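# Carry tube rack through self-closing doors onto desk

## Task

Move the tube rack from the counter, through the self-closing doors, onto the desk, using either robot or both. At the end the rack must stand upright with each tube seated all the way down in a hole, and both doors must be closed. The task fails if the rack or any tube touches the floor, or if a robot falls over or is left tilted. Finish by releasing the rack and moving the robots away from it.

## Robot and tools

ROBOTS. There are two identical Hello Robot Stretch 4 robots, r1 and r2. Each has an omni-wheel base, a lift running up a mast, an arm that telescopes forward, a three-joint wrist (yaw, pitch, roll) and a two-finger gripper. Each is about 1.6 m tall, and its base rim lies within 0.23 m of its base origin. Each carries four cameras: rN_head_camera, rN_head_left_camera, rN_head_right_camera and rN_wrist_camera (N is 1 or 2). A loose object may occasionally get a brief shove from outside.

FRAMES. Each robot reports in its own frames. Base frame: origin on the floor below the base centre, x forward, y left, z up. hand_pose is a point between the open fingertips, expressed in the base frame; with all wrist joints at 0 its axes line up with the base's. The printed value may be slightly off. The odometry frame is the base frame as it was when the scene began. Neither robot knows where the other is; only images, lidar_m and wrist_depth_mm reveal their relative placement.

execute_actions. Argument "actions" is a list holding one action or none (empty just returns state and images). An action is an object keyed by "r1" and/or "r2". Per robot you may give "base", "joints" or both, plus optional "pace" and "contact_limits"; or give only "end_of_arm". Everything in one action starts at once and may finish at different moments.
- "base": exactly one key, a relative offset from where the base last reported itself. translate_m: straight drive in metres, forward positive, -2 to 2. strafe_m: sideways slide in metres, left positive, -2 to 2. rotate_rad: spin in place in radians, counter-clockwise (left) positive, -3.2 to 3.2.
- "joints": absolute targets, keyed by joint name, any subset. lift_m 0 to 1.2 m; arm_m 0 to 0.55 m (extension forward); wrist_yaw_rad -1.134 to 4.276 (0 points forward, positive turns left, 3.14 folded back, over 3.4 the arm may block it); wrist_pitch_rad -1.117 to 4.259 (0 level, 1.57 pointing down); wrist_roll_rad -1.117 to 4.259 (0 puts fingers level with each other, positive turns clockwise viewed from behind); gripper_m -0.038 to 0.141 m, the fingertip gap (negative means fingers squeeze each other). Done tolerances: 0.004 for lift, arm, gripper; 0.02 for yaw and roll; 0.05 for pitch. Joint targets outside range are clipped and reported; any other bad value or unknown key rejects the whole call.
- "pace": "slow", "default", "fast" or "max". Base top speeds 0.1/0.3/0.4/0.6 m/s and 1/2/3/4 rad/s; with the lift above 0.2 they are reduced, down to 0.3 m/s and 1 rad/s at full height.
- "contact_limits": {"arm_m": value}, 0 (gentlest) to 0.75 (firmest), default 0.5; the arm halts on contact at that force.
- "end_of_arm": "enable_torque" revives wrist or gripper motors that shut down.
"cameras": list of camera names, or "all"/null/omitted for every camera, [] for none. Images come back in the order given on the "pictures" line.
Anything not mentioned in an action may keep pushing toward an earlier target without the status showing it. If a result reports a stop, the remaining motion calls in that reply are skipped.

wait: {"seconds": 0 to 10}; commands nothing, returns state and images. zoom_image: {"camera": name, "region": [x0, y0, x1, y1]} in pixels from the top-left of that camera's most recent full image, at most 504 by 504. read_manual: returns URDF licence texts only. finished_scene: {"scene": n}, irreversible; call only once the rack is placed, doors shut, grippers open and robots clear.

RESULT LINES. base_status / joint_status: "done"; "off_target" (resting short, maybe still pushing); "contact_stop_at_<key>" (blocked, that part goes slack: a slack lift may sag under load, slack wheels may roll); "limit_stop_at_<name>", including own_body (self-collision, often with pitch below -0.2 plus a large roll) and tilt (leaning past 6 degrees, lift/arm/wheels go slack); "torque_fault" (a wrist motor maxed out and went limp until enable_torque). on_its_own covers unordered behaviour; "held at" is a target, not a position. base_odometry is wheel-counted, so slip looks like travel; if turned_by_wheels and turned_by_imu differ by over about 0.1 rad, suspect a collision. base_tilt is in degrees (forward, right positive) with a fixed bias up to 1.5. motor_effort is percent of max, sign toward higher joint values, peak in brackets; wheel positive means turning right. lidar_m: 12 sectors of 30 degrees from straight ahead, counter-clockwise (4th left, 7th behind, 10th right), "-" means nothing seen or closer than 0.25 m; misses glass, thin legs. wrist_depth_mm: 7x7 grid, 100-2000 mm.

GRIPPING. Command a gap narrower than the object to grip; squeezing pulls it inward slightly. Only gripper effort (at targets 0 or above) hints at a firm hold. If fingertips jam on a surface, raise the lift. To unfold at scene start, send lift_m 0.4 with wrist_yaw_rad 0.

CAUTIONS. Robots must never press into each other; once bases touch, any further drive is a hard press, and nothing reports contact. Two robots given the same command can differ by up to 3 cm per metre, so shared carries can strain and tip them. Don't drive or turn with over 1 kg held and arm_m above 0.2, especially at fast paces. Avoid sustained pushing with a high gripper or high contact limit, a level gripper loaded over about 2 kg, drops, slams and hard hits. Keep the rack and tubes off the floor.

Each tool is called after "Call:" in YAML: its name, and indented under it one key for each argument.

## Session

Call:
execute_actions:
  actions: []

Scene clock: 0.00 s.
r1.base_odometry: x=+0.000 y=+0.000 heading=+0.000 (m, m, rad; r1's odometry frame)
r1.turned_by_wheels: +0.000 (rad since the last result)
r1.turned_by_imu: +0.000 (rad since the last result)
r1.base_tilt: forward=+0.1 right=+0.2 (deg)
r1.lidar_m: 2.43 3.40 2.04 1.10 0.83 0.82 0.87 0.79 0.75 0.82 1.14 2.29
r1.base_status: not commanded
r1.joint_positions: lift_m=+0.194 arm_m=-0.003 wrist_yaw_rad=+3.055 wrist_pitch_rad=+0.006 wrist_roll_rad=+0.000 gripper_m=+0.057
r1.joint_status: not commanded
r1.motor_effort: lift_m=+20 arm_m=+0 wrist_yaw_rad=+1 wrist_pitch_rad=-6 wrist_roll_rad=+1 gripper_m=-3 wheel_0=+0 wheel_1=-1 wheel_2=+0 (%)
r1.hand_pose: x=-0.1115 y=+0.1121 z=+0.3708 quat_wxyz=(+0.043, -0.003, +0.000, +0.999) (m; r1's base frame)
r1.wrist_depth_mm: 135 137 1138 976 878 778 741 / - 138 1118 991 878 778 723 / 108 137 1060 976 891 788 732 / 120 140 1060 960 866 788 723 / 820 1060 1138 960 878 798 732 / 866 1060 208 991 193 788 723 / 854 917 991 143 866 759 732
r2.base_odometry: x=+0.000 y=+0.000 heading=+0.000 (m, m, rad; r2's odometry frame)
r2.turned_by_wheels: +0.000 (rad since the last result)
r2.turned_by_imu: +0.000 (rad since the last result)
r2.base_tilt: forward=-0.2 right=+0.2 (deg)
r2.lidar_m: 0.89 1.02 1.64 2.03 2.68 2.22 2.20 1.30 1.06 1.05 1.12 0.90
r2.base_status: not commanded
r2.joint_positions: lift_m=+0.199 arm_m=+0.001 wrist_yaw_rad=+3.152 wrist_pitch_rad=-0.010 wrist_roll_rad=+0.010 gripper_m=+0.057
r2.joint_status: not commanded
r2.motor_effort: lift_m=+17 arm_m=-1 wrist_yaw_rad=+1 wrist_pitch_rad=-5 wrist_roll_rad=+0 gripper_m=-3 wheel_0=+0 wheel_1=+0 wheel_2=+0 (%)
r2.hand_pose: x=-0.1174 y=+0.0843 z=+0.3805 quat_wxyz=(-0.005, +0.005, +0.005, +1.000) (m; r2's base frame)
r2.wrist_depth_mm: - 133 141 - - - - / - 110 141 - - - - / - 118 143 - - - - / 146 144 293 - - - - / 227 1661 - - - - - / 227 1160 220 1255 198 1281 1281 / 227 809 891 106 946 854 917
pictures: r1_head_camera, r1_head_left_camera, r1_head_right_camera, r1_wrist_camera, r2_head_camera, r2_head_left_camera, r2_head_right_camera, r2_wrist_camera
Images, in order (width x height): r1_head_camera 420x560, r1_head_left_camera 420x672, r1_head_right_camera 420x672, r1_wrist_camera 616x392, r2_head_camera 420x560, r2_head_left_camera 420x672, r2_head_right_camera 420x672, r2_wrist_camera 616x392.

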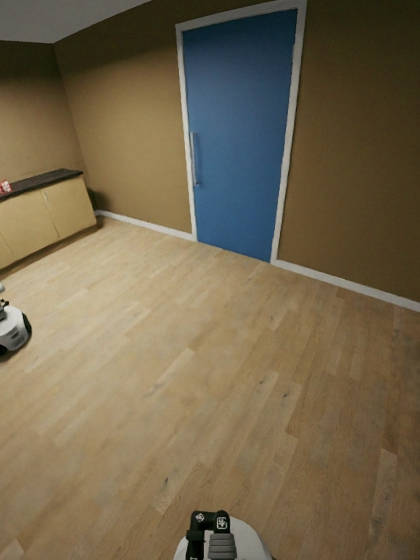

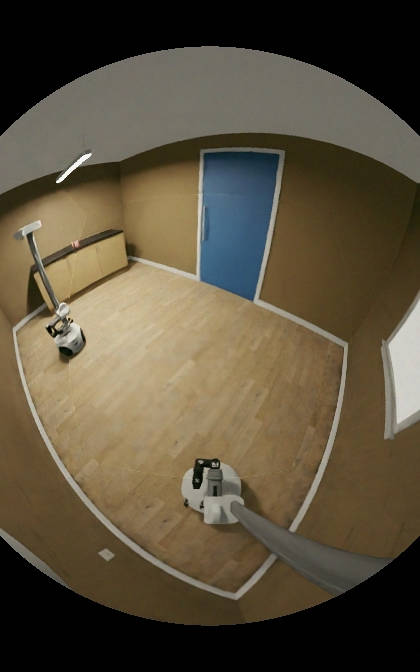

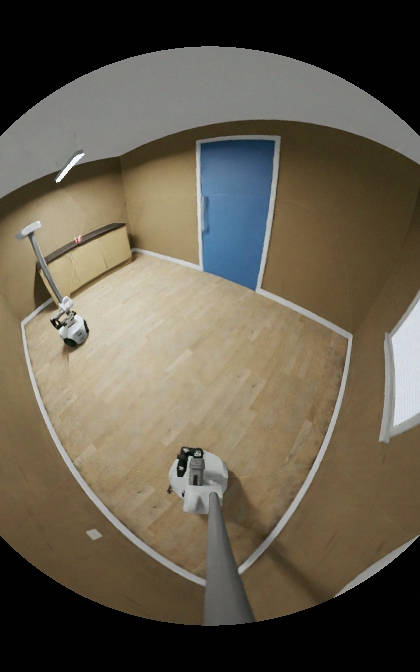

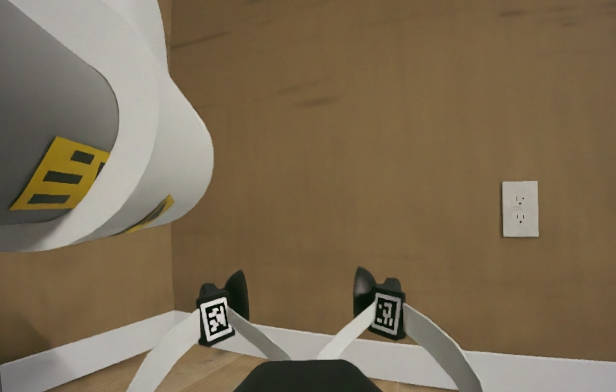

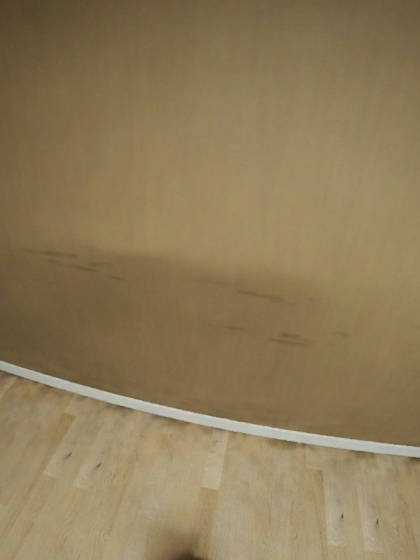

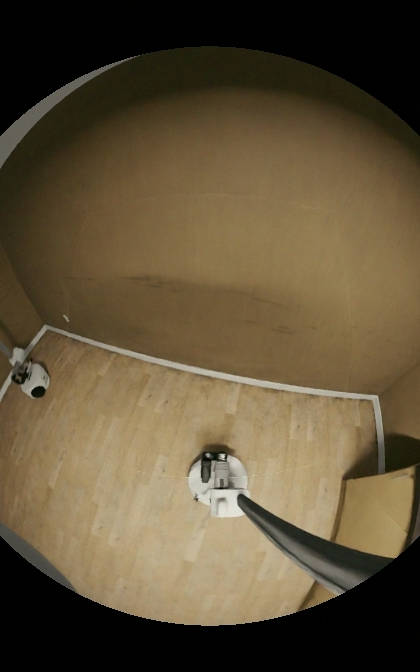

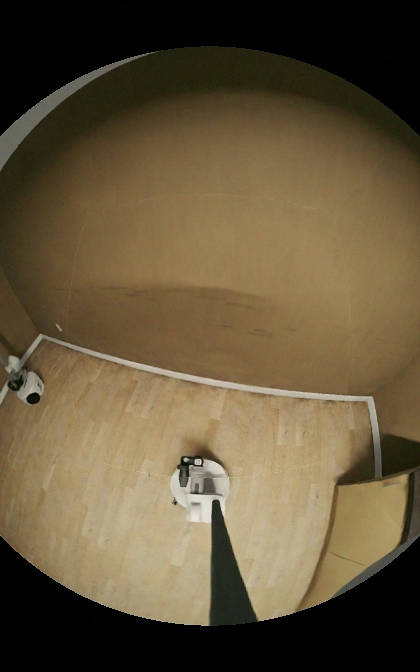

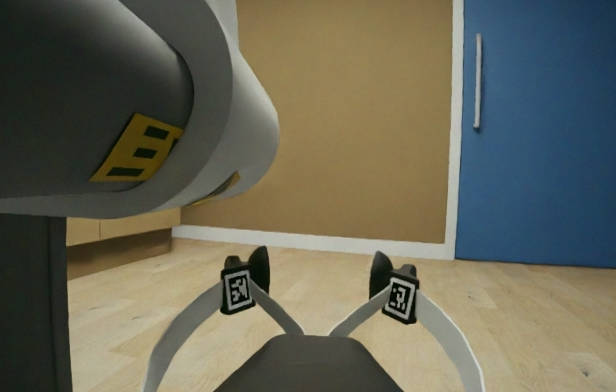

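Call:
execute_actions:
  actions:
    - {"r2":{"base":{"rotate_rad":-1.75},"joints":{"lift_m":0.9,"wrist_yaw_rad":0}},"r1":{"base":{"rotate_rad":-0.35},"joints":{"lift_m":0.8,"wrist_yaw_rad":0}}}

Scene clock: 4.13 s.
r1.base_odometry: x=+0.000 y=+0.000 heading=-0.350 (m, m, rad; r1's odometry frame)
r1.turned_by_wheels: -0.350 (rad since the last result)
r1.turned_by_imu: -0.356 (rad since the last result)
r1.base_tilt: forward=+0.1 right=+0.2 (deg)
r1.lidar_m: 2.29 2.64 2.06 1.77 0.99 0.78 0.80 0.93 0.77 0.75 0.89 1.43
r1.base_status: done
r1.joint_positions: lift_m=+0.800 arm_m=-0.003 wrist_yaw_rad=+0.000 wrist_pitch_rad=+0.006 wrist_roll_rad=+0.000 gripper_m=+0.057
r1.joint_status: all done
r1.motor_effort: lift_m=+26(27) arm_m=+0(1) wrist_yaw_rad=+0(7) wrist_pitch_rad=-6(8) wrist_roll_rad=+0(1) gripper_m=+0(0) wheel_0=+0(5) wheel_1=-1(7) wheel_2=-1(4) (%)
r1.hand_pose: x=+0.4569 y=-0.0874 z=+0.9760 quat_wxyz=(+1.000, +0.000, +0.003, +0.000) (m; r1's base frame)
r1.wrist_depth_mm: - - - - - 1921 1537 / - - - - - 1863 1618 / - - - - - 1921 1576 / - - - - - 1921 1661 / - - - - - 1921 1661 / - - 208 - 194 1983 1661 / - - - 143 - 1921 1618
r2.base_odometry: x=+0.000 y=+0.000 heading=-1.750 (m, m, rad; r2's odometry frame)
r2.turned_by_wheels: -1.750 (rad since the last result)
r2.turned_by_imu: -1.764 (rad since the last result)
r2.base_tilt: forward=-0.1 right=+0.2 (deg)
r2.lidar_m: 1.05 1.30 0.93 0.90 0.97 1.33 2.07 3.12 2.30 2.21 1.49 1.09
r2.base_status: done
r2.joint_positions: lift_m=+0.900 arm_m=+0.001 wrist_yaw_rad=+0.000 wrist_pitch_rad=-0.010 wrist_roll_rad=+0.010 gripper_m=+0.057
r2.joint_status: all done
r2.motor_effort: lift_m=+23(23) arm_m=+0(0) wrist_yaw_rad=+0(5) wrist_pitch_rad=-5(5) wrist_roll_rad=+1(0) gripper_m=-3(5) wheel_0=+2(11) wheel_1=+1(8) wheel_2=+1(7) (%)
r2.hand_pose: x=+0.4605 y=-0.0873 z=+1.0807 quat_wxyz=(+1.000, +0.005, -0.005, +0.000) (m; r2's base frame)
r2.wrist_depth_mm: 1281 1430 1430 1430 1397 1397 1397 / 1308 1464 1464 1397 1430 1397 1397 / 1308 1464 1464 1464 1430 1397 1366 / 1366 1464 1464 1464 1430 1430 1397 / 1336 1499 1464 1160 1182 1205 1255 / 1336 1499 220 854 199 831 831 / 1336 1499 1499 106 854 831 831
pictures: r1_head_camera, r1_head_left_camera, r1_head_right_camera, r1_wrist_camera, r2_head_camera, r2_head_left_camera, r2_head_right_camera, r2_wrist_camera
Images, in order (width x height): r1_head_camera 420x560, r1_head_left_camera 420x672, r1_head_right_camera 420x672, r1_wrist_camera 616x392, r2_head_camera 420x560, r2_head_left_camera 420x672, r2_head_right_camera 420x672, r2_wrist_camera 616x392.

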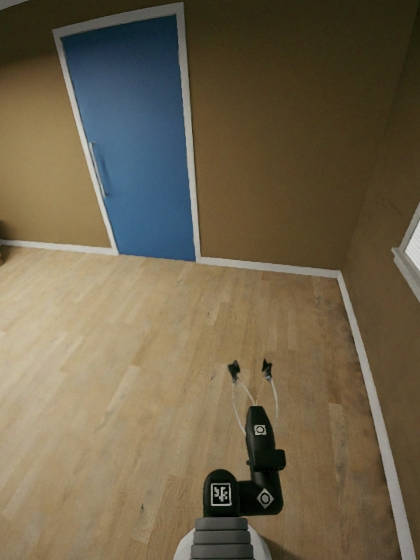

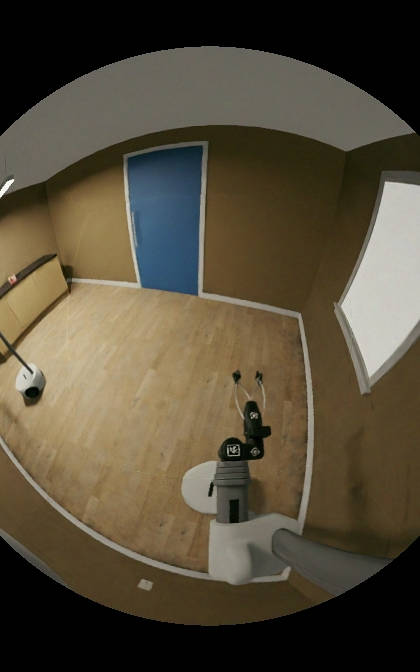

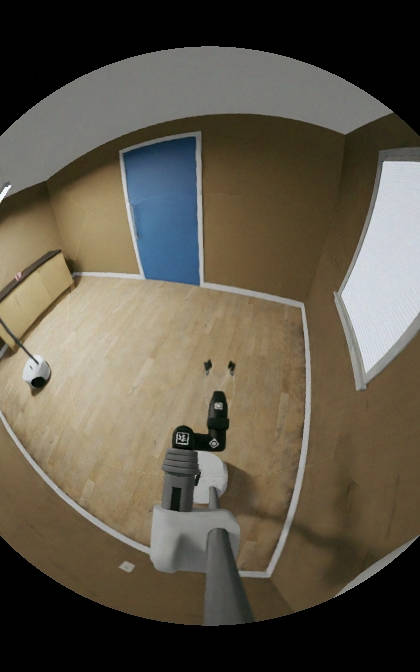

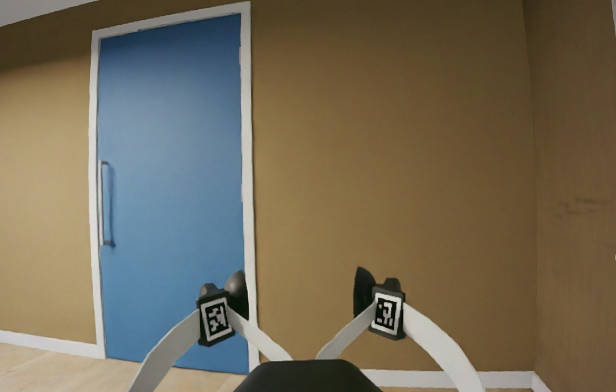

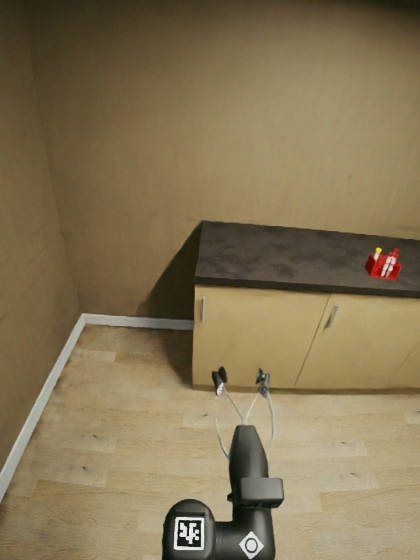

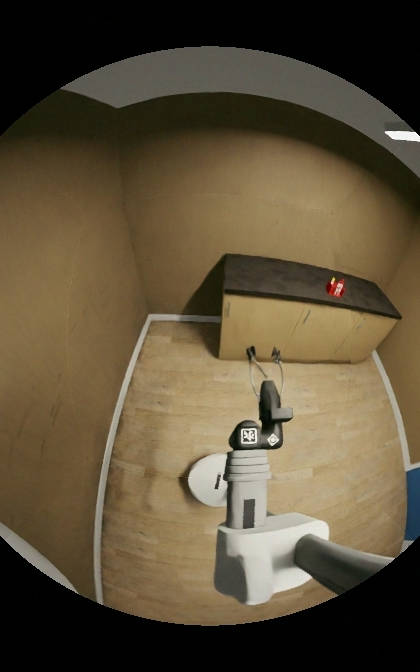

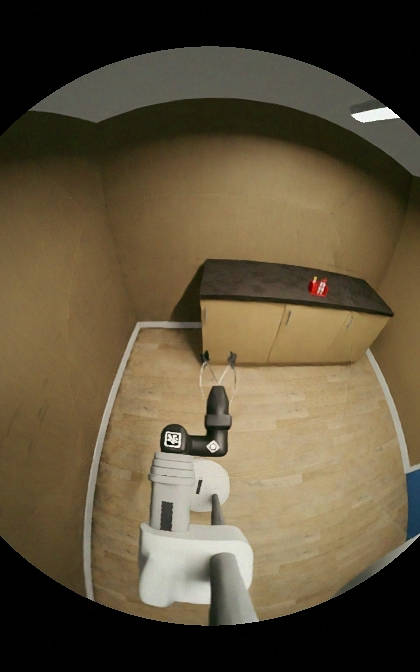

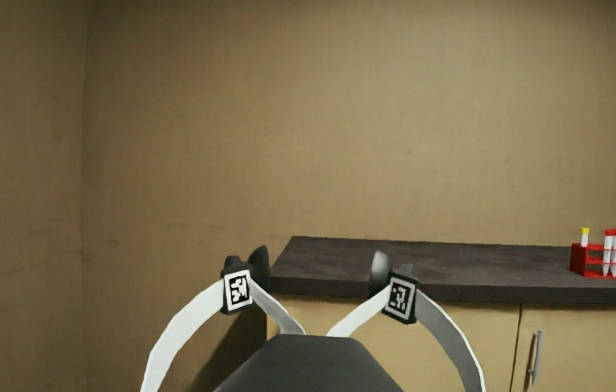

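Call:
execute_actions:
  actions:
    - {"r2":{"base":{"strafe_m":-0.65}},"r1":{"base":{"rotate_rad":-0.23}}}
  cameras: ["r1_head_camera","r1_wrist_camera","r2_head_camera","r2_wrist_camera"]

Scene clock: 8.23 s.
r1.base_odometry: x=+0.000 y=+0.000 heading=-0.580 (m, m, rad; r1's odometry frame)
r1.turned_by_wheels: -0.230 (rad since the last result)
r1.turned_by_imu: -0.234 (rad since the last result)
r1.base_tilt: forward=+0.0 right=+0.1 (deg)
r1.lidar_m: 2.31 2.42 2.16 2.25 1.20 0.86 0.81 0.85 0.80 0.75 0.83 1.09
r1.base_status: done
r1.joint_positions: lift_m=+0.800 arm_m=-0.003 wrist_yaw_rad=+0.000 wrist_pitch_rad=+0.006 wrist_roll_rad=+0.000 gripper_m=+0.057
r1.joint_status: not commanded
r1.motor_effort: lift_m=+26(26) arm_m=-1(0) wrist_yaw_rad=+1(0) wrist_pitch_rad=-6(6) wrist_roll_rad=-1(0) gripper_m=-1(1) wheel_0=+0(4) wheel_1=+0(5) wheel_2=-1(7) (%)
r1.hand_pose: x=+0.4569 y=-0.0874 z=+0.9760 quat_wxyz=(+1.000, +0.000, +0.003, +0.000) (m; r1's base frame)
r1.wrist_depth_mm: - - - - - 1366 960 / - - - - - 1366 991 / - - - - - 1397 976 / - - - - - 1430 1008 / - - - - - 1430 991 / - - 208 - 193 1464 1008 / - - - 143 - 1229 991
r2.base_odometry: x=-0.640 y=+0.116 heading=-1.750 (m, m, rad; r2's odometry frame)
r2.turned_by_wheels: +0.000 (rad since the last result)
r2.turned_by_imu: +0.001 (rad since the last result)
r2.base_tilt: forward=-0.2 right=+0.2 (deg)
r2.lidar_m: 1.02 1.08 1.62 1.56 1.65 2.20 2.39 2.16 1.59 1.56 1.44 1.06
r2.base_status: done
r2.joint_positions: lift_m=+0.900 arm_m=+0.001 wrist_yaw_rad=+0.000 wrist_pitch_rad=-0.010 wrist_roll_rad=+0.010 gripper_m=+0.057
r2.joint_status: not commanded
r2.motor_effort: lift_m=+23(22) arm_m=-1(0) wrist_yaw_rad=+0(0) wrist_pitch_rad=-5(5) wrist_roll_rad=+1(0) gripper_m=-4(4) wheel_0=-1(8) wheel_1=+2(8) wheel_2=+1(2) (%)
r2.hand_pose: x=+0.4605 y=-0.0874 z=+1.0807 quat_wxyz=(+1.000, +0.005, -0.005, +0.000) (m; r2's base frame)
r2.wrist_depth_mm: 1464 1430 1430 1397 1397 1366 1366 / 1430 1464 1430 1430 1397 1397 1366 / 1464 1464 1464 1430 1430 1397 1366 / 1499 1464 1430 1464 1430 1397 1397 / 960 1025 1060 1118 1008 1205 1255 / 878 866 220 820 199 820 809 / 891 878 866 106 831 820 809
pictures: r1_head_camera, r1_wrist_camera, r2_head_camera, r2_wrist_camera
Images, in order (width x height): r1_head_camera 420x560, r1_wrist_camera 616x392, r2_head_camera 420x560, r2_wrist_camera 616x392.

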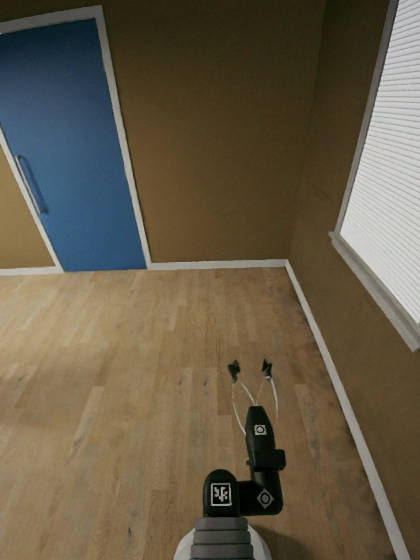

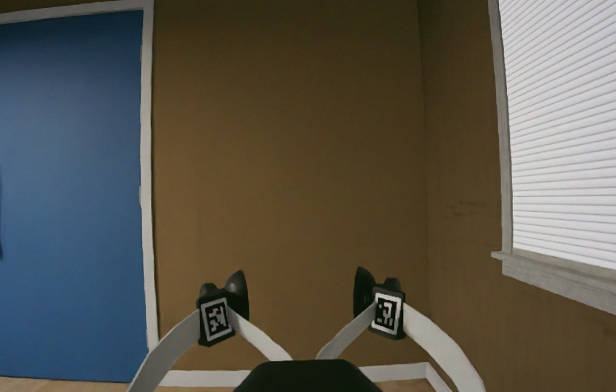

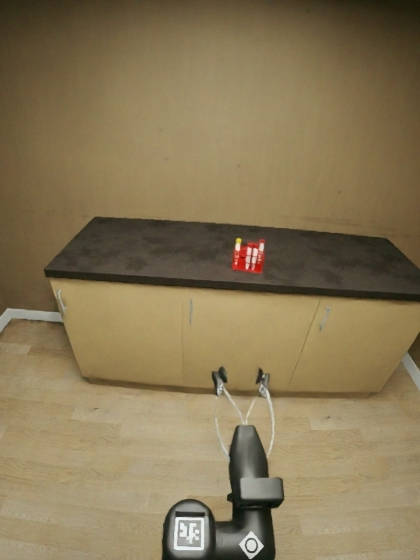

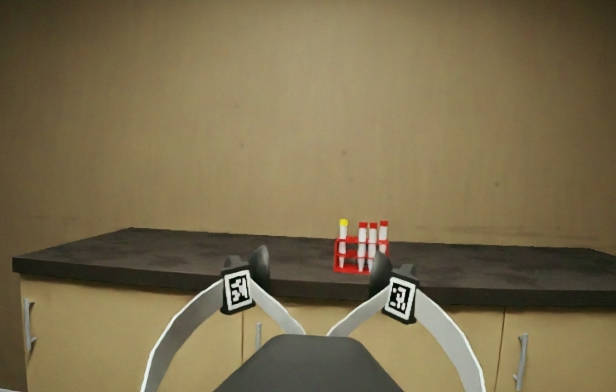

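Call:
zoom_image:
  camera: "r2_wrist_camera"
  region: [310, 200, 420, 290]

Call:
execute_actions:
  actions:
    - {"r2":{"base":{"rotate_rad":-0.05},"joints":{"gripper_m":0.141}},"r1":{"base":{"translate_m":1.2}}}
  cameras: ["r1_head_camera","r1_wrist_camera","r2_head_camera","r2_wrist_camera"]

Region (310, 200, 420, 290) of r2_wrist_camera's 616x392 image, scaled by 4.582; it fills the top 412 rows of this view, and the rest is white.

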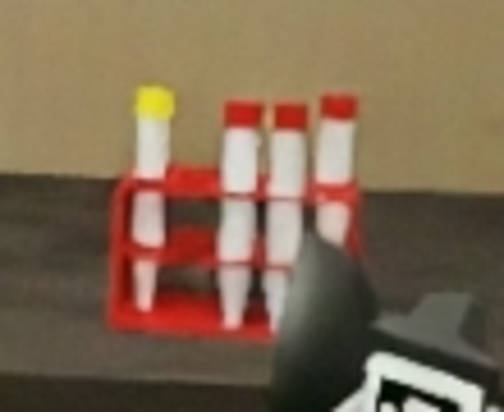

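Scene clock: 14.27 s.
r1.base_odometry: x=+1.004 y=-0.658 heading=-0.580 (m, m, rad; r1's odometry frame)
r1.turned_by_wheels: +0.000 (rad since the last result)
r1.turned_by_imu: -0.006 (rad since the last result)
r1.base_tilt: forward=+0.0 right=+0.1 (deg)
r1.lidar_m: 1.07 1.17 1.56 2.11 2.18 2.11 2.01 1.13 0.78 0.72 0.76 1.13
r1.base_status: done
r1.joint_positions: lift_m=+0.800 arm_m=-0.003 wrist_yaw_rad=+0.000 wrist_pitch_rad=+0.006 wrist_roll_rad=+0.000 gripper_m=+0.057
r1.joint_status: not commanded
r1.motor_effort: lift_m=+25(26) arm_m=+0(1) wrist_yaw_rad=+0(0) wrist_pitch_rad=-6(7) wrist_roll_rad=-1(1) gripper_m=+0(3) wheel_0=-1(5) wheel_1=-1(3) wheel_2=+0(9) (%)
r1.hand_pose: x=+0.4569 y=-0.0874 z=+0.9761 quat_wxyz=(+1.000, +0.000, +0.003, +0.000) (m; r1's base frame)
r1.wrist_depth_mm: 866 878 878 878 891 904 904 / 866 866 891 891 891 904 904 / 866 878 878 878 891 891 891 / 866 866 866 878 891 878 904 / 866 854 854 878 878 891 904 / 854 866 208 866 193 891 891 / 854 866 866 143 891 878 891
r2.base_odometry: x=-0.640 y=+0.116 heading=-1.799 (m, m, rad; r2's odometry frame)
r2.turned_by_wheels: -0.050 (rad since the last result)
r2.turned_by_imu: -0.051 (rad since the last result)
r2.base_tilt: forward=-0.1 right=+0.2 (deg)
r2.lidar_m: 1.02 1.07 1.66 1.55 1.60 2.18 2.12 2.14 1.58 1.55 1.51 1.09
r2.base_status: done
r2.joint_positions: lift_m=+0.900 arm_m=+0.001 wrist_yaw_rad=+0.000 wrist_pitch_rad=-0.010 wrist_roll_rad=+0.010 gripper_m=+0.141
r2.joint_status: all done
r2.motor_effort: lift_m=+23(22) arm_m=-1(1) wrist_yaw_rad=+1(0) wrist_pitch_rad=-4(5) wrist_roll_rad=+0(0) gripper_m=+0(6) wheel_0=+3(2) wheel_1=+0(4) wheel_2=+0(4) (%)
r2.hand_pose: x=+0.4605 y=-0.0874 z=+1.0807 quat_wxyz=(+1.000, +0.005, -0.005, +0.000) (m; r2's base frame)
r2.wrist_depth_mm: 1430 1397 1397 1397 1430 1397 1397 / 1430 1430 1430 1397 1430 1464 1397 / 1430 1430 1430 1397 1430 1430 1430 / 1397 1430 1430 1430 1464 1464 1464 / 946 1008 1078 976 1182 1205 1255 / 854 842 842 820 820 218 831 / 854 866 854 106 842 854 842
pictures: r1_head_camera, r1_wrist_camera, r2_head_camera, r2_wrist_camera
Images, in order (width x height): r1_head_camera 420x560, r1_wrist_camera 616x392, r2_head_camera 420x560, r2_wrist_camera 616x392.

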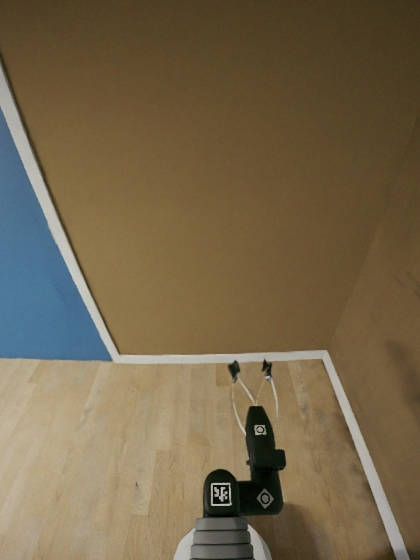

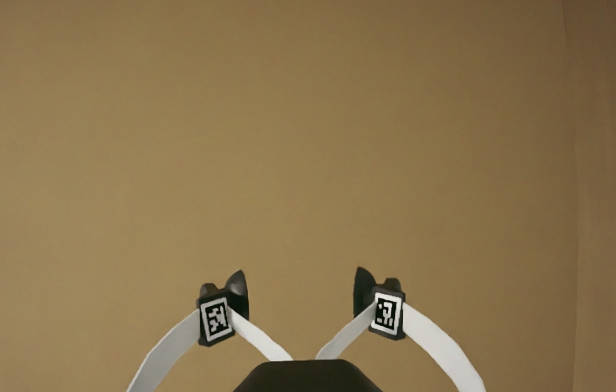

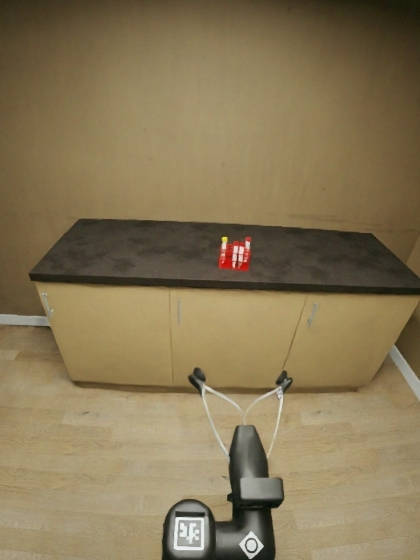

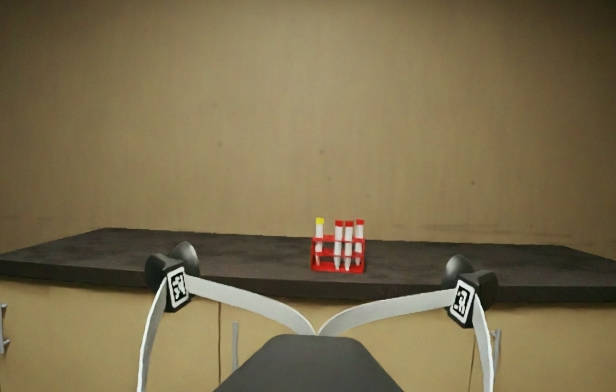

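Call:
execute_actions:
  actions:
    - {"r2":{"base":{"translate_m":0.7},"joints":{"lift_m":1.2,"wrist_pitch_rad":1.57,"wrist_roll_rad":1.57}},"r1":{"base":{"strafe_m":1.7},"joints":{"gripper_m":0.12}}}
  cameras: ["r1_head_camera","r1_wrist_camera","r2_head_camera","r2_wrist_camera"]

Scene clock: 24.63 s.
r1.base_odometry: x=+1.936 y=+0.764 heading=-0.581 (m, m, rad; r1's odometry frame)
r1.turned_by_wheels: +0.000 (rad since the last result)
r1.turned_by_imu: -0.001 (rad since the last result)
r1.base_tilt: forward=+0.1 right=+0.2 (deg)
r1.lidar_m: 1.03 1.15 1.58 1.16 1.11 2.13 2.02 2.10 2.61 2.45 1.59 1.16
r1.base_status: done
r1.joint_positions: lift_m=+0.800 arm_m=-0.003 wrist_yaw_rad=+0.000 wrist_pitch_rad=+0.006 wrist_roll_rad=+0.000 gripper_m=+0.120
r1.joint_status: all done
r1.motor_effort: lift_m=+25(25) arm_m=+0(0) wrist_yaw_rad=+0(0) wrist_pitch_rad=-7(6) wrist_roll_rad=+0(0) gripper_m=+0(2) wheel_0=-1(10) wheel_1=-2(7) wheel_2=-1(1) (%)
r1.hand_pose: x=+0.4569 y=-0.0874 z=+0.9761 quat_wxyz=(+1.000, +0.000, +0.003, +0.000) (m; r1's base frame)
r1.wrist_depth_mm: 866 866 878 891 891 904 904 / 866 866 878 866 866 891 891 / 866 866 866 878 891 891 891 / 854 866 878 878 891 878 891 / 854 854 866 878 878 891 891 / 854 878 854 878 213 878 891 / 854 866 866 147 866 891 904
r2.base_odometry: x=-0.798 y=-0.566 heading=-1.799 (m, m, rad; r2's odometry frame)
r2.turned_by_wheels: +0.000 (rad since the last result)
r2.turned_by_imu: -0.004 (rad since the last result)
r2.base_tilt: forward=-0.2 right=+0.2 (deg)
r2.lidar_m: 0.31 0.36 0.47 1.60 1.65 2.17 1.23 1.14 1.64 1.53 0.49 0.35
r2.base_status: done
r2.joint_positions: lift_m=+1.198 arm_m=+0.001 wrist_yaw_rad=+0.000 wrist_pitch_rad=+1.570 wrist_roll_rad=+1.570 gripper_m=+0.141
r2.joint_status: all done
joint sent to its limit — the command would take r2.lift_m past its upper limit, so that joint was sent only as far as its limit.
r2.motor_effort: lift_m=+22(24) arm_m=-1(0) wrist_yaw_rad=+1(2) wrist_pitch_rad=+2(4) wrist_roll_rad=+1(8) gripper_m=+1(0) wheel_0=+1(7) wheel_1=-2(3) wheel_2=+2(9) (%)
r2.hand_pose: x=+0.1723 y=-0.0874 z=+1.0882 quat_wxyz=(+0.501, +0.500, +0.500, -0.499) (m; r2's base frame)
r2.wrist_depth_mm: 410 402 723 1281 1255 1255 1255 / 410 407 732 1308 1255 1255 1255 / 373 410 750 1308 1281 1255 1255 / 399 410 750 1308 1078 1281 1281 / 418 413 768 1308 1078 1255 1281 / 418 418 615 1308 1098 1281 1281 / 424 421 676 106 1308 1281 1336
pictures: r1_head_camera, r1_wrist_camera, r2_head_camera, r2_wrist_camera
Images, in order (width x height): r1_head_camera 420x560, r1_wrist_camera 616x392, r2_head_camera 420x560, r2_wrist_camera 616x392.

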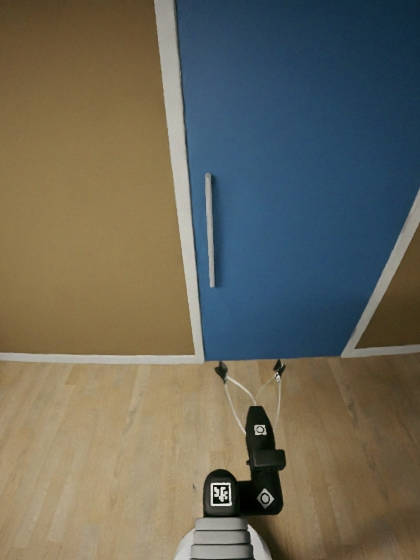

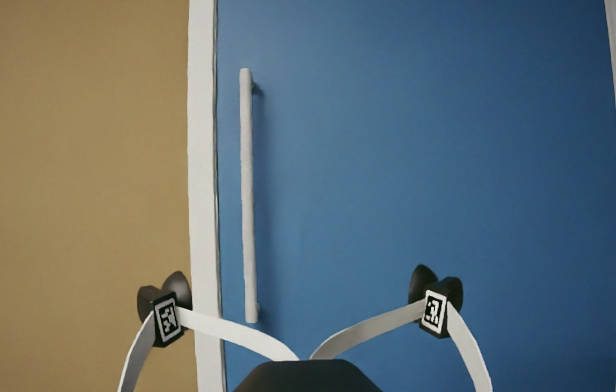

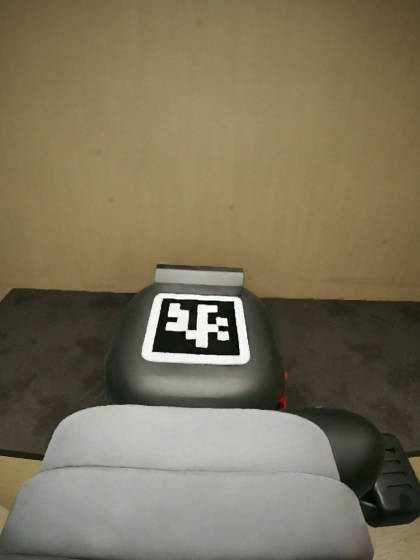

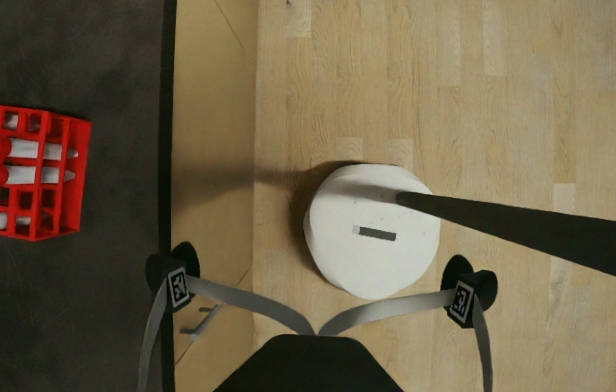

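Call:
execute_actions:
  actions:
    - {"r2":{"base":{"strafe_m":-0.07},"joints":{"arm_m":0.3}},"r1":{"base":{"rotate_rad":0.028}}}
  cameras: ["r1_wrist_camera","r2_wrist_camera"]

Scene clock: 27.37 s.
r1.base_odometry: x=+1.936 y=+0.764 heading=-0.552 (m, m, rad; r1's odometry frame)
r1.turned_by_wheels: +0.028 (rad since the last result)
r1.turned_by_imu: +0.028 (rad since the last result)
r1.base_tilt: forward=+0.2 right=+0.2 (deg)
r1.lidar_m: 1.02 1.14 1.62 1.09 1.09 2.09 2.02 2.11 2.58 2.46 1.52 1.12
r1.base_status: done
r1.joint_positions: lift_m=+0.800 arm_m=-0.003 wrist_yaw_rad=+0.000 wrist_pitch_rad=+0.006 wrist_roll_rad=+0.000 gripper_m=+0.120
r1.joint_status: not commanded
r1.motor_effort: lift_m=+25(25) arm_m=+0(1) wrist_yaw_rad=+0(1) wrist_pitch_rad=-7(6) wrist_roll_rad=-1(0) gripper_m=-2(0) wheel_0=-2(4) wheel_1=+0(6) wheel_2=+2(4) (%)
r1.hand_pose: x=+0.4569 y=-0.0874 z=+0.9761 quat_wxyz=(+1.000, +0.000, +0.003, +0.000) (m; r1's base frame)
r1.wrist_depth_mm: 878 866 878 878 878 878 866 / 878 866 878 878 866 878 878 / 878 866 866 866 866 866 866 / 878 878 878 866 866 866 866 / 878 866 854 878 866 866 878 / 866 878 854 866 213 866 866 / 866 866 891 147 866 866 866
r2.base_odometry: x=-0.866 y=-0.550 heading=-1.799 (m, m, rad; r2's odometry frame)
r2.turned_by_wheels: +0.000 (rad since the last result)
r2.turned_by_imu: +0.000 (rad since the last result)
r2.base_tilt: forward=-0.1 right=+0.2 (deg)
r2.lidar_m: 0.31 0.35 0.47 1.66 1.71 2.30 1.15 1.12 1.54 1.45 0.48 0.35
r2.base_status: done
r2.joint_positions: lift_m=+1.198 arm_m=+0.299 wrist_yaw_rad=+0.000 wrist_pitch_rad=+1.570 wrist_roll_rad=+1.570 gripper_m=+0.141
r2.joint_status: all done
r2.motor_effort: lift_m=+23(22) arm_m=+4(5) wrist_yaw_rad=+0(2) wrist_pitch_rad=+2(3) wrist_roll_rad=+2(2) gripper_m=+2(0) wheel_0=-2(2) wheel_1=+0(8) wheel_2=+1(1) (%)
r2.hand_pose: x=+0.4705 y=-0.0874 z=+1.0882 quat_wxyz=(+0.501, +0.500, +0.500, -0.499) (m; r2's base frame)
r2.wrist_depth_mm: 404 402 397 399 394 1229 1255 / 407 404 402 399 397 1255 1255 / 410 407 404 399 399 1281 1255 / 413 410 407 402 399 1078 1255 / 415 410 410 332 404 1078 1281 / 418 415 413 334 404 1281 1308 / 421 418 415 106 410 1308 1308
pictures: r1_wrist_camera, r2_wrist_camera
Images, in order (width x height): r1_wrist_camera 616x392, r2_wrist_camera 616x392.

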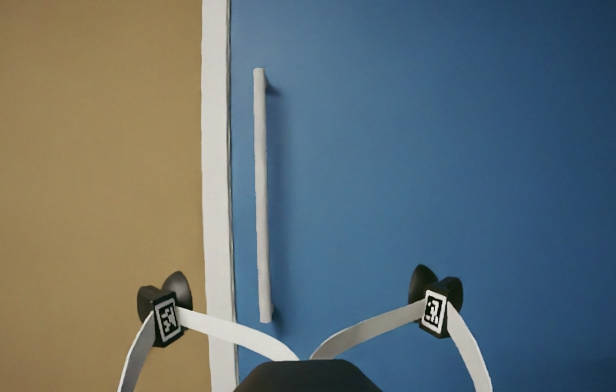

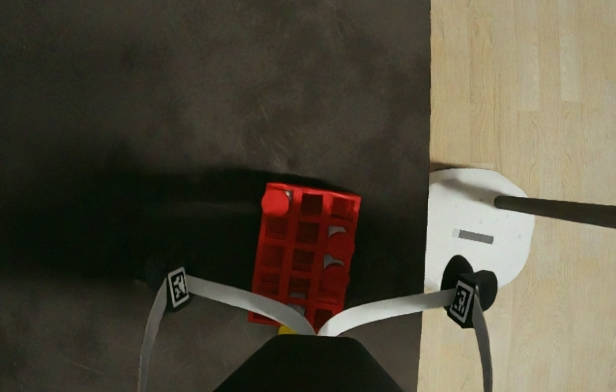

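Call:
zoom_image:
  camera: "r2_wrist_camera"
  region: [220, 170, 400, 350]

Region (220, 170, 400, 350) of r2_wrist_camera's 616x392 image, scaled by 2.800.

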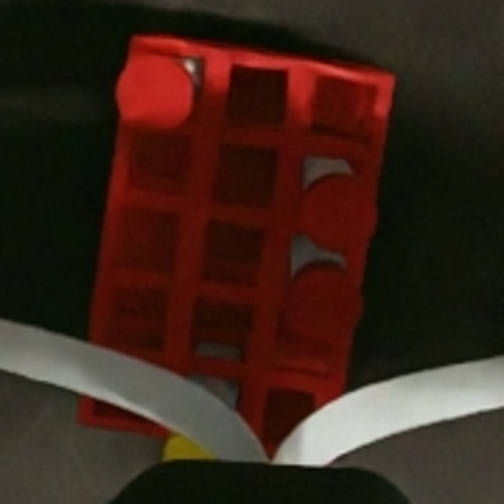

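Call:
execute_actions:
  actions:
    - {"r2":{"base":{"strafe_m":0.04},"joints":{"arm_m":0.315,"wrist_roll_rad":1.66,"lift_m":1.165}},"r1":{"base":{"strafe_m":0.1},"joints":{"arm_m":0.4}}}
  cameras: ["r1_wrist_camera","r2_wrist_camera"]

Scene clock: 31.50 s.
r1.base_odometry: x=+1.988 y=+0.849 heading=-0.553 (m, m, rad; r1's odometry frame)
r1.turned_by_wheels: +0.000 (rad since the last result)
r1.turned_by_imu: -0.001 (rad since the last result)
r1.base_tilt: forward=+0.3 right=+0.3 (deg)
r1.lidar_m: 1.03 1.16 1.54 1.05 1.00 2.12 2.02 2.13 2.65 2.55 1.53 1.16
r1.base_status: done
r1.joint_positions: lift_m=+0.800 arm_m=+0.399 wrist_yaw_rad=+0.000 wrist_pitch_rad=+0.006 wrist_roll_rad=+0.000 gripper_m=+0.120
r1.joint_status: all done
r1.motor_effort: lift_m=+25(25) arm_m=+7(7) wrist_yaw_rad=+0(1) wrist_pitch_rad=-6(7) wrist_roll_rad=+0(0) gripper_m=+0(2) wheel_0=-2(8) wheel_1=+0(6) wheel_2=+1(1) (%)
r1.hand_pose: x=+0.8581 y=-0.0874 z=+0.9761 quat_wxyz=(+1.000, +0.000, +0.003, +0.000) (m; r1's base frame)
r1.wrist_depth_mm: 477 477 462 477 473 477 473 / 477 477 462 477 477 477 477 / 477 473 462 473 473 477 477 / 477 473 459 477 473 477 477 / 473 469 459 473 473 477 473 / 473 473 462 477 213 473 477 / 473 473 469 147 477 477 473
r2.base_odometry: x=-0.827 y=-0.560 heading=-1.799 (m, m, rad; r2's odometry frame)
r2.turned_by_wheels: +0.000 (rad since the last result)
r2.turned_by_imu: -0.001 (rad since the last result)
r2.base_tilt: forward=-0.1 right=+0.2 (deg)
r2.lidar_m: 0.33 0.33 0.47 1.63 1.69 2.23 1.10 1.01 1.56 1.50 0.49 0.35
r2.base_status: done
r2.joint_positions: lift_m=+1.165 arm_m=+0.314 wrist_yaw_rad=+0.000 wrist_pitch_rad=+1.570 wrist_roll_rad=+1.660 gripper_m=+0.141
r2.joint_status: all done
r2.motor_effort: lift_m=+13(21) arm_m=+4(4) wrist_yaw_rad=+1(1) wrist_pitch_rad=+2(3) wrist_roll_rad=+2(7) gripper_m=+0(0) wheel_0=+2(8) wheel_1=-3(7) wheel_2=+1(5) (%)
r2.hand_pose: x=+0.4854 y=-0.0874 z=+1.0551 quat_wxyz=(+0.478, +0.522, +0.477, -0.521) (m; r2's base frame)
r2.wrist_depth_mm: 373 370 366 364 362 1205 1205 / 373 373 370 366 364 1229 1229 / 377 373 373 368 366 1205 1229 / 379 375 375 297 368 1042 1229 / 382 379 375 298 373 1042 1229 / 384 382 377 300 373 373 1255 / 389 384 382 106 375 1281 1255
pictures: r1_wrist_camera, r2_wrist_camera
Images, in order (width x height): r1_wrist_camera 616x392, r2_wrist_camera 616x392.

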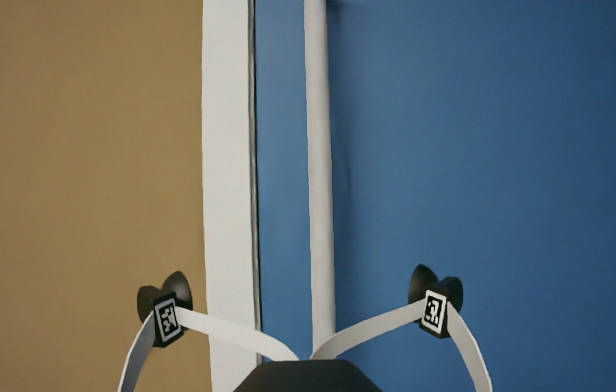

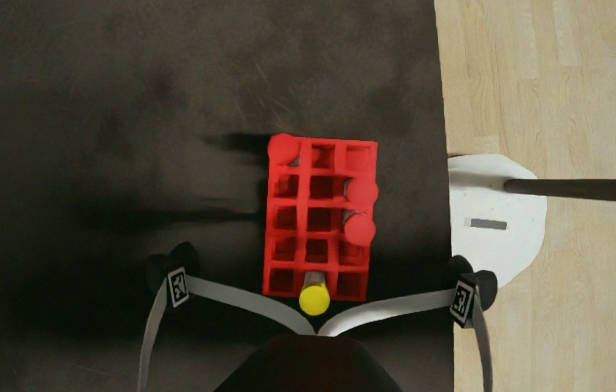

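Call:
execute_actions:
  actions:
    - {"r2":{"joints":{"lift_m":1.075},"pace":"slow"},"r1":{"base":{"strafe_m":-0.022},"joints":{"arm_m":0.5,"lift_m":0.64}}}
  cameras: ["r1_wrist_camera","r2_wrist_camera"]

Scene clock: 33.87 s.
r1.base_odometry: x=+1.977 y=+0.830 heading=-0.552 (m, m, rad; r1's odometry frame)
r1.turned_by_wheels: +0.000 (rad since the last result)
r1.turned_by_imu: -0.001 (rad since the last result)
r1.base_tilt: forward=+0.0 right=+0.1 (deg)
r1.lidar_m: 1.03 1.18 1.57 1.03 1.01 2.12 2.01 2.13 2.66 2.49 1.52 1.14
r1.base_status: done
r1.joint_positions: lift_m=+0.640 arm_m=+0.499 wrist_yaw_rad=+0.000 wrist_pitch_rad=+0.006 wrist_roll_rad=+0.000 gripper_m=+0.120
r1.joint_status: all done
r1.motor_effort: lift_m=+15(24) arm_m=+7(7) wrist_yaw_rad=+0(1) wrist_pitch_rad=-6(6) wrist_roll_rad=+0(0) gripper_m=-1(1) wheel_0=+0(8) wheel_1=+0(8) wheel_2=+0(1) (%)
r1.hand_pose: x=+0.9582 y=-0.0874 z=+0.8169 quat_wxyz=(+1.000, +0.000, +0.003, +0.000) (m; r1's base frame)
r1.wrist_depth_mm: 377 375 373 375 377 375 375 / 375 377 375 377 375 377 373 / 375 375 377 375 377 375 375 / 375 375 373 375 373 375 373 / 373 373 375 375 375 373 373 / 373 373 362 370 213 373 375 / 375 373 362 147 375 373 373
r2.base_odometry: x=-0.827 y=-0.560 heading=-1.799 (m, m, rad; r2's odometry frame)
r2.turned_by_wheels: +0.000 (rad since the last result)
r2.turned_by_imu: +0.000 (rad since the last result)
r2.base_tilt: forward=-0.1 right=+0.2 (deg)
r2.lidar_m: 0.32 0.32 0.48 1.62 1.68 2.24 1.11 1.04 1.58 1.50 0.49 0.36
r2.base_status: not commanded
r2.joint_positions: lift_m=+1.075 arm_m=+0.314 wrist_yaw_rad=+0.000 wrist_pitch_rad=+1.570 wrist_roll_rad=+1.660 gripper_m=+0.141
r2.joint_status: all done
r2.motor_effort: lift_m=+13(13) arm_m=+5(4) wrist_yaw_rad=-1(1) wrist_pitch_rad=+2(1) wrist_roll_rad=+2(1) gripper_m=+1(0) wheel_0=+2(2) wheel_1=-2(2) wheel_2=+1(1) (%)
r2.hand_pose: x=+0.4854 y=-0.0874 z=+0.9651 quat_wxyz=(+0.478, +0.522, +0.477, -0.521) (m; r2's base frame)
r2.wrist_depth_mm: 283 279 279 277 276 1118 1138 / 285 283 281 279 276 1138 1138 / 286 285 283 206 277 278 1138 / 289 286 283 242 206 281 931 / 290 290 285 245 243 281 1160 / 293 290 241 209 234 283 1160 / 296 291 291 106 286 286 1182
pictures: r1_wrist_camera, r2_wrist_camera
Images, in order (width x height): r1_wrist_camera 616x392, r2_wrist_camera 616x392.

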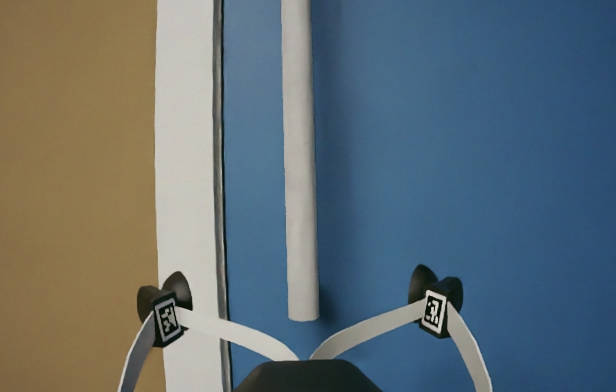

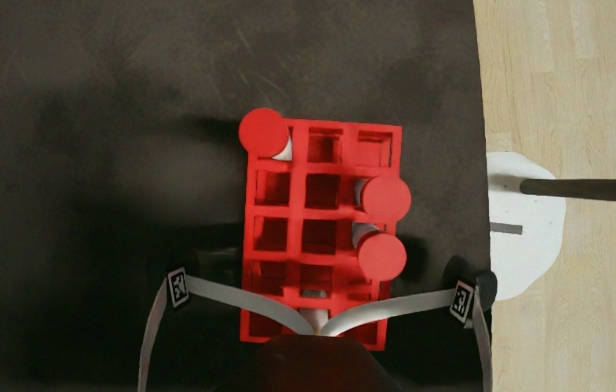

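Call:
execute_actions:
  actions:
    - {"r2":{"joints":{"gripper_m":0.05}},"r1":{"base":{"translate_m":0.085},"joints":{"lift_m":0.70}}}
  cameras: ["r1_wrist_camera","r2_wrist_camera"]

Scene clock: 36.13 s.
r1.base_odometry: x=+2.049 y=+0.786 heading=-0.552 (m, m, rad; r1's odometry frame)
r1.turned_by_wheels: +0.000 (rad since the last result)
r1.turned_by_imu: -0.001 (rad since the last result)
r1.base_tilt: forward=+0.2 right=+0.3 (deg)
r1.lidar_m: 0.94 1.08 1.48 1.10 1.08 2.19 2.10 2.21 2.59 2.53 1.40 1.06
r1.base_status: done
r1.joint_positions: lift_m=+0.700 arm_m=+0.499 wrist_yaw_rad=+0.000 wrist_pitch_rad=+0.006 wrist_roll_rad=+0.000 gripper_m=+0.120
r1.joint_status: all done
r1.motor_effort: lift_m=+26(28) arm_m=+6(6) wrist_yaw_rad=+0(1) wrist_pitch_rad=-6(6) wrist_roll_rad=+0(1) gripper_m=+1(2) wheel_0=+0(5) wheel_1=+0(4) wheel_2=+0(8) (%)
r1.hand_pose: x=+0.9582 y=-0.0874 z=+0.8760 quat_wxyz=(+1.000, +0.000, +0.003, +0.000) (m; r1's base frame)
r1.wrist_depth_mm: 289 277 290 291 291 290 290 / 289 278 291 291 290 291 290 / 289 276 290 224 290 290 290 / 289 276 289 220 289 290 290 / 289 276 290 223 290 289 289 / 289 276 289 289 213 289 290 / 289 276 289 147 289 289 289
r2.base_odometry: x=-0.827 y=-0.560 heading=-1.799 (m, m, rad; r2's odometry frame)
r2.turned_by_wheels: +0.000 (rad since the last result)
r2.turned_by_imu: +0.000 (rad since the last result)
r2.base_tilt: forward=-0.1 right=+0.2 (deg)
r2.lidar_m: 0.33 0.33 0.48 1.62 1.68 2.24 3.93 1.06 1.57 1.49 0.51 0.34
r2.base_status: not commanded
r2.joint_positions: lift_m=+1.075 arm_m=+0.314 wrist_yaw_rad=+0.000 wrist_pitch_rad=+1.570 wrist_roll_rad=+1.660 gripper_m=+0.050
r2.joint_status: all done
r2.motor_effort: lift_m=+13(13) arm_m=+4(4) wrist_yaw_rad=+1(2) wrist_pitch_rad=+2(2) wrist_roll_rad=+2(2) gripper_m=-12(10) wheel_0=+2(2) wheel_1=-2(2) wheel_2=+1(1) (%)
r2.hand_pose: x=+0.4854 y=-0.0874 z=+0.9651 quat_wxyz=(+0.478, +0.522, +0.477, -0.521) (m; r2's base frame)
r2.wrist_depth_mm: 283 282 279 278 276 1138 1138 / 285 283 279 279 277 1118 1118 / 286 285 283 206 277 278 1138 / 289 286 285 208 207 281 946 / 290 289 286 245 211 283 1060 / 294 290 202 210 201 283 1182 / 294 293 290 106 286 286 1160
pictures: r1_wrist_camera, r2_wrist_camera
Images, in order (width x height): r1_wrist_camera 616x392, r2_wrist_camera 616x392.

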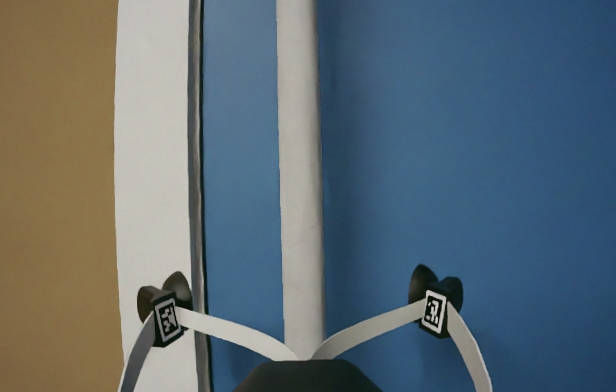

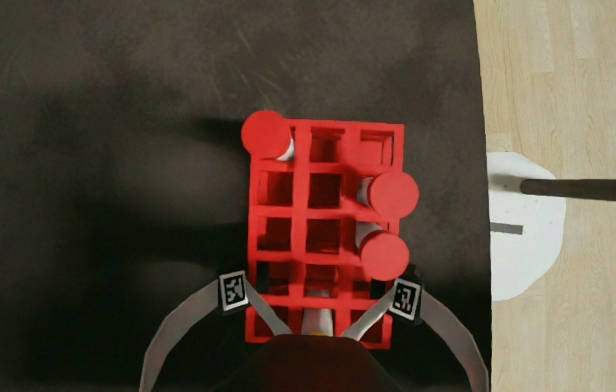

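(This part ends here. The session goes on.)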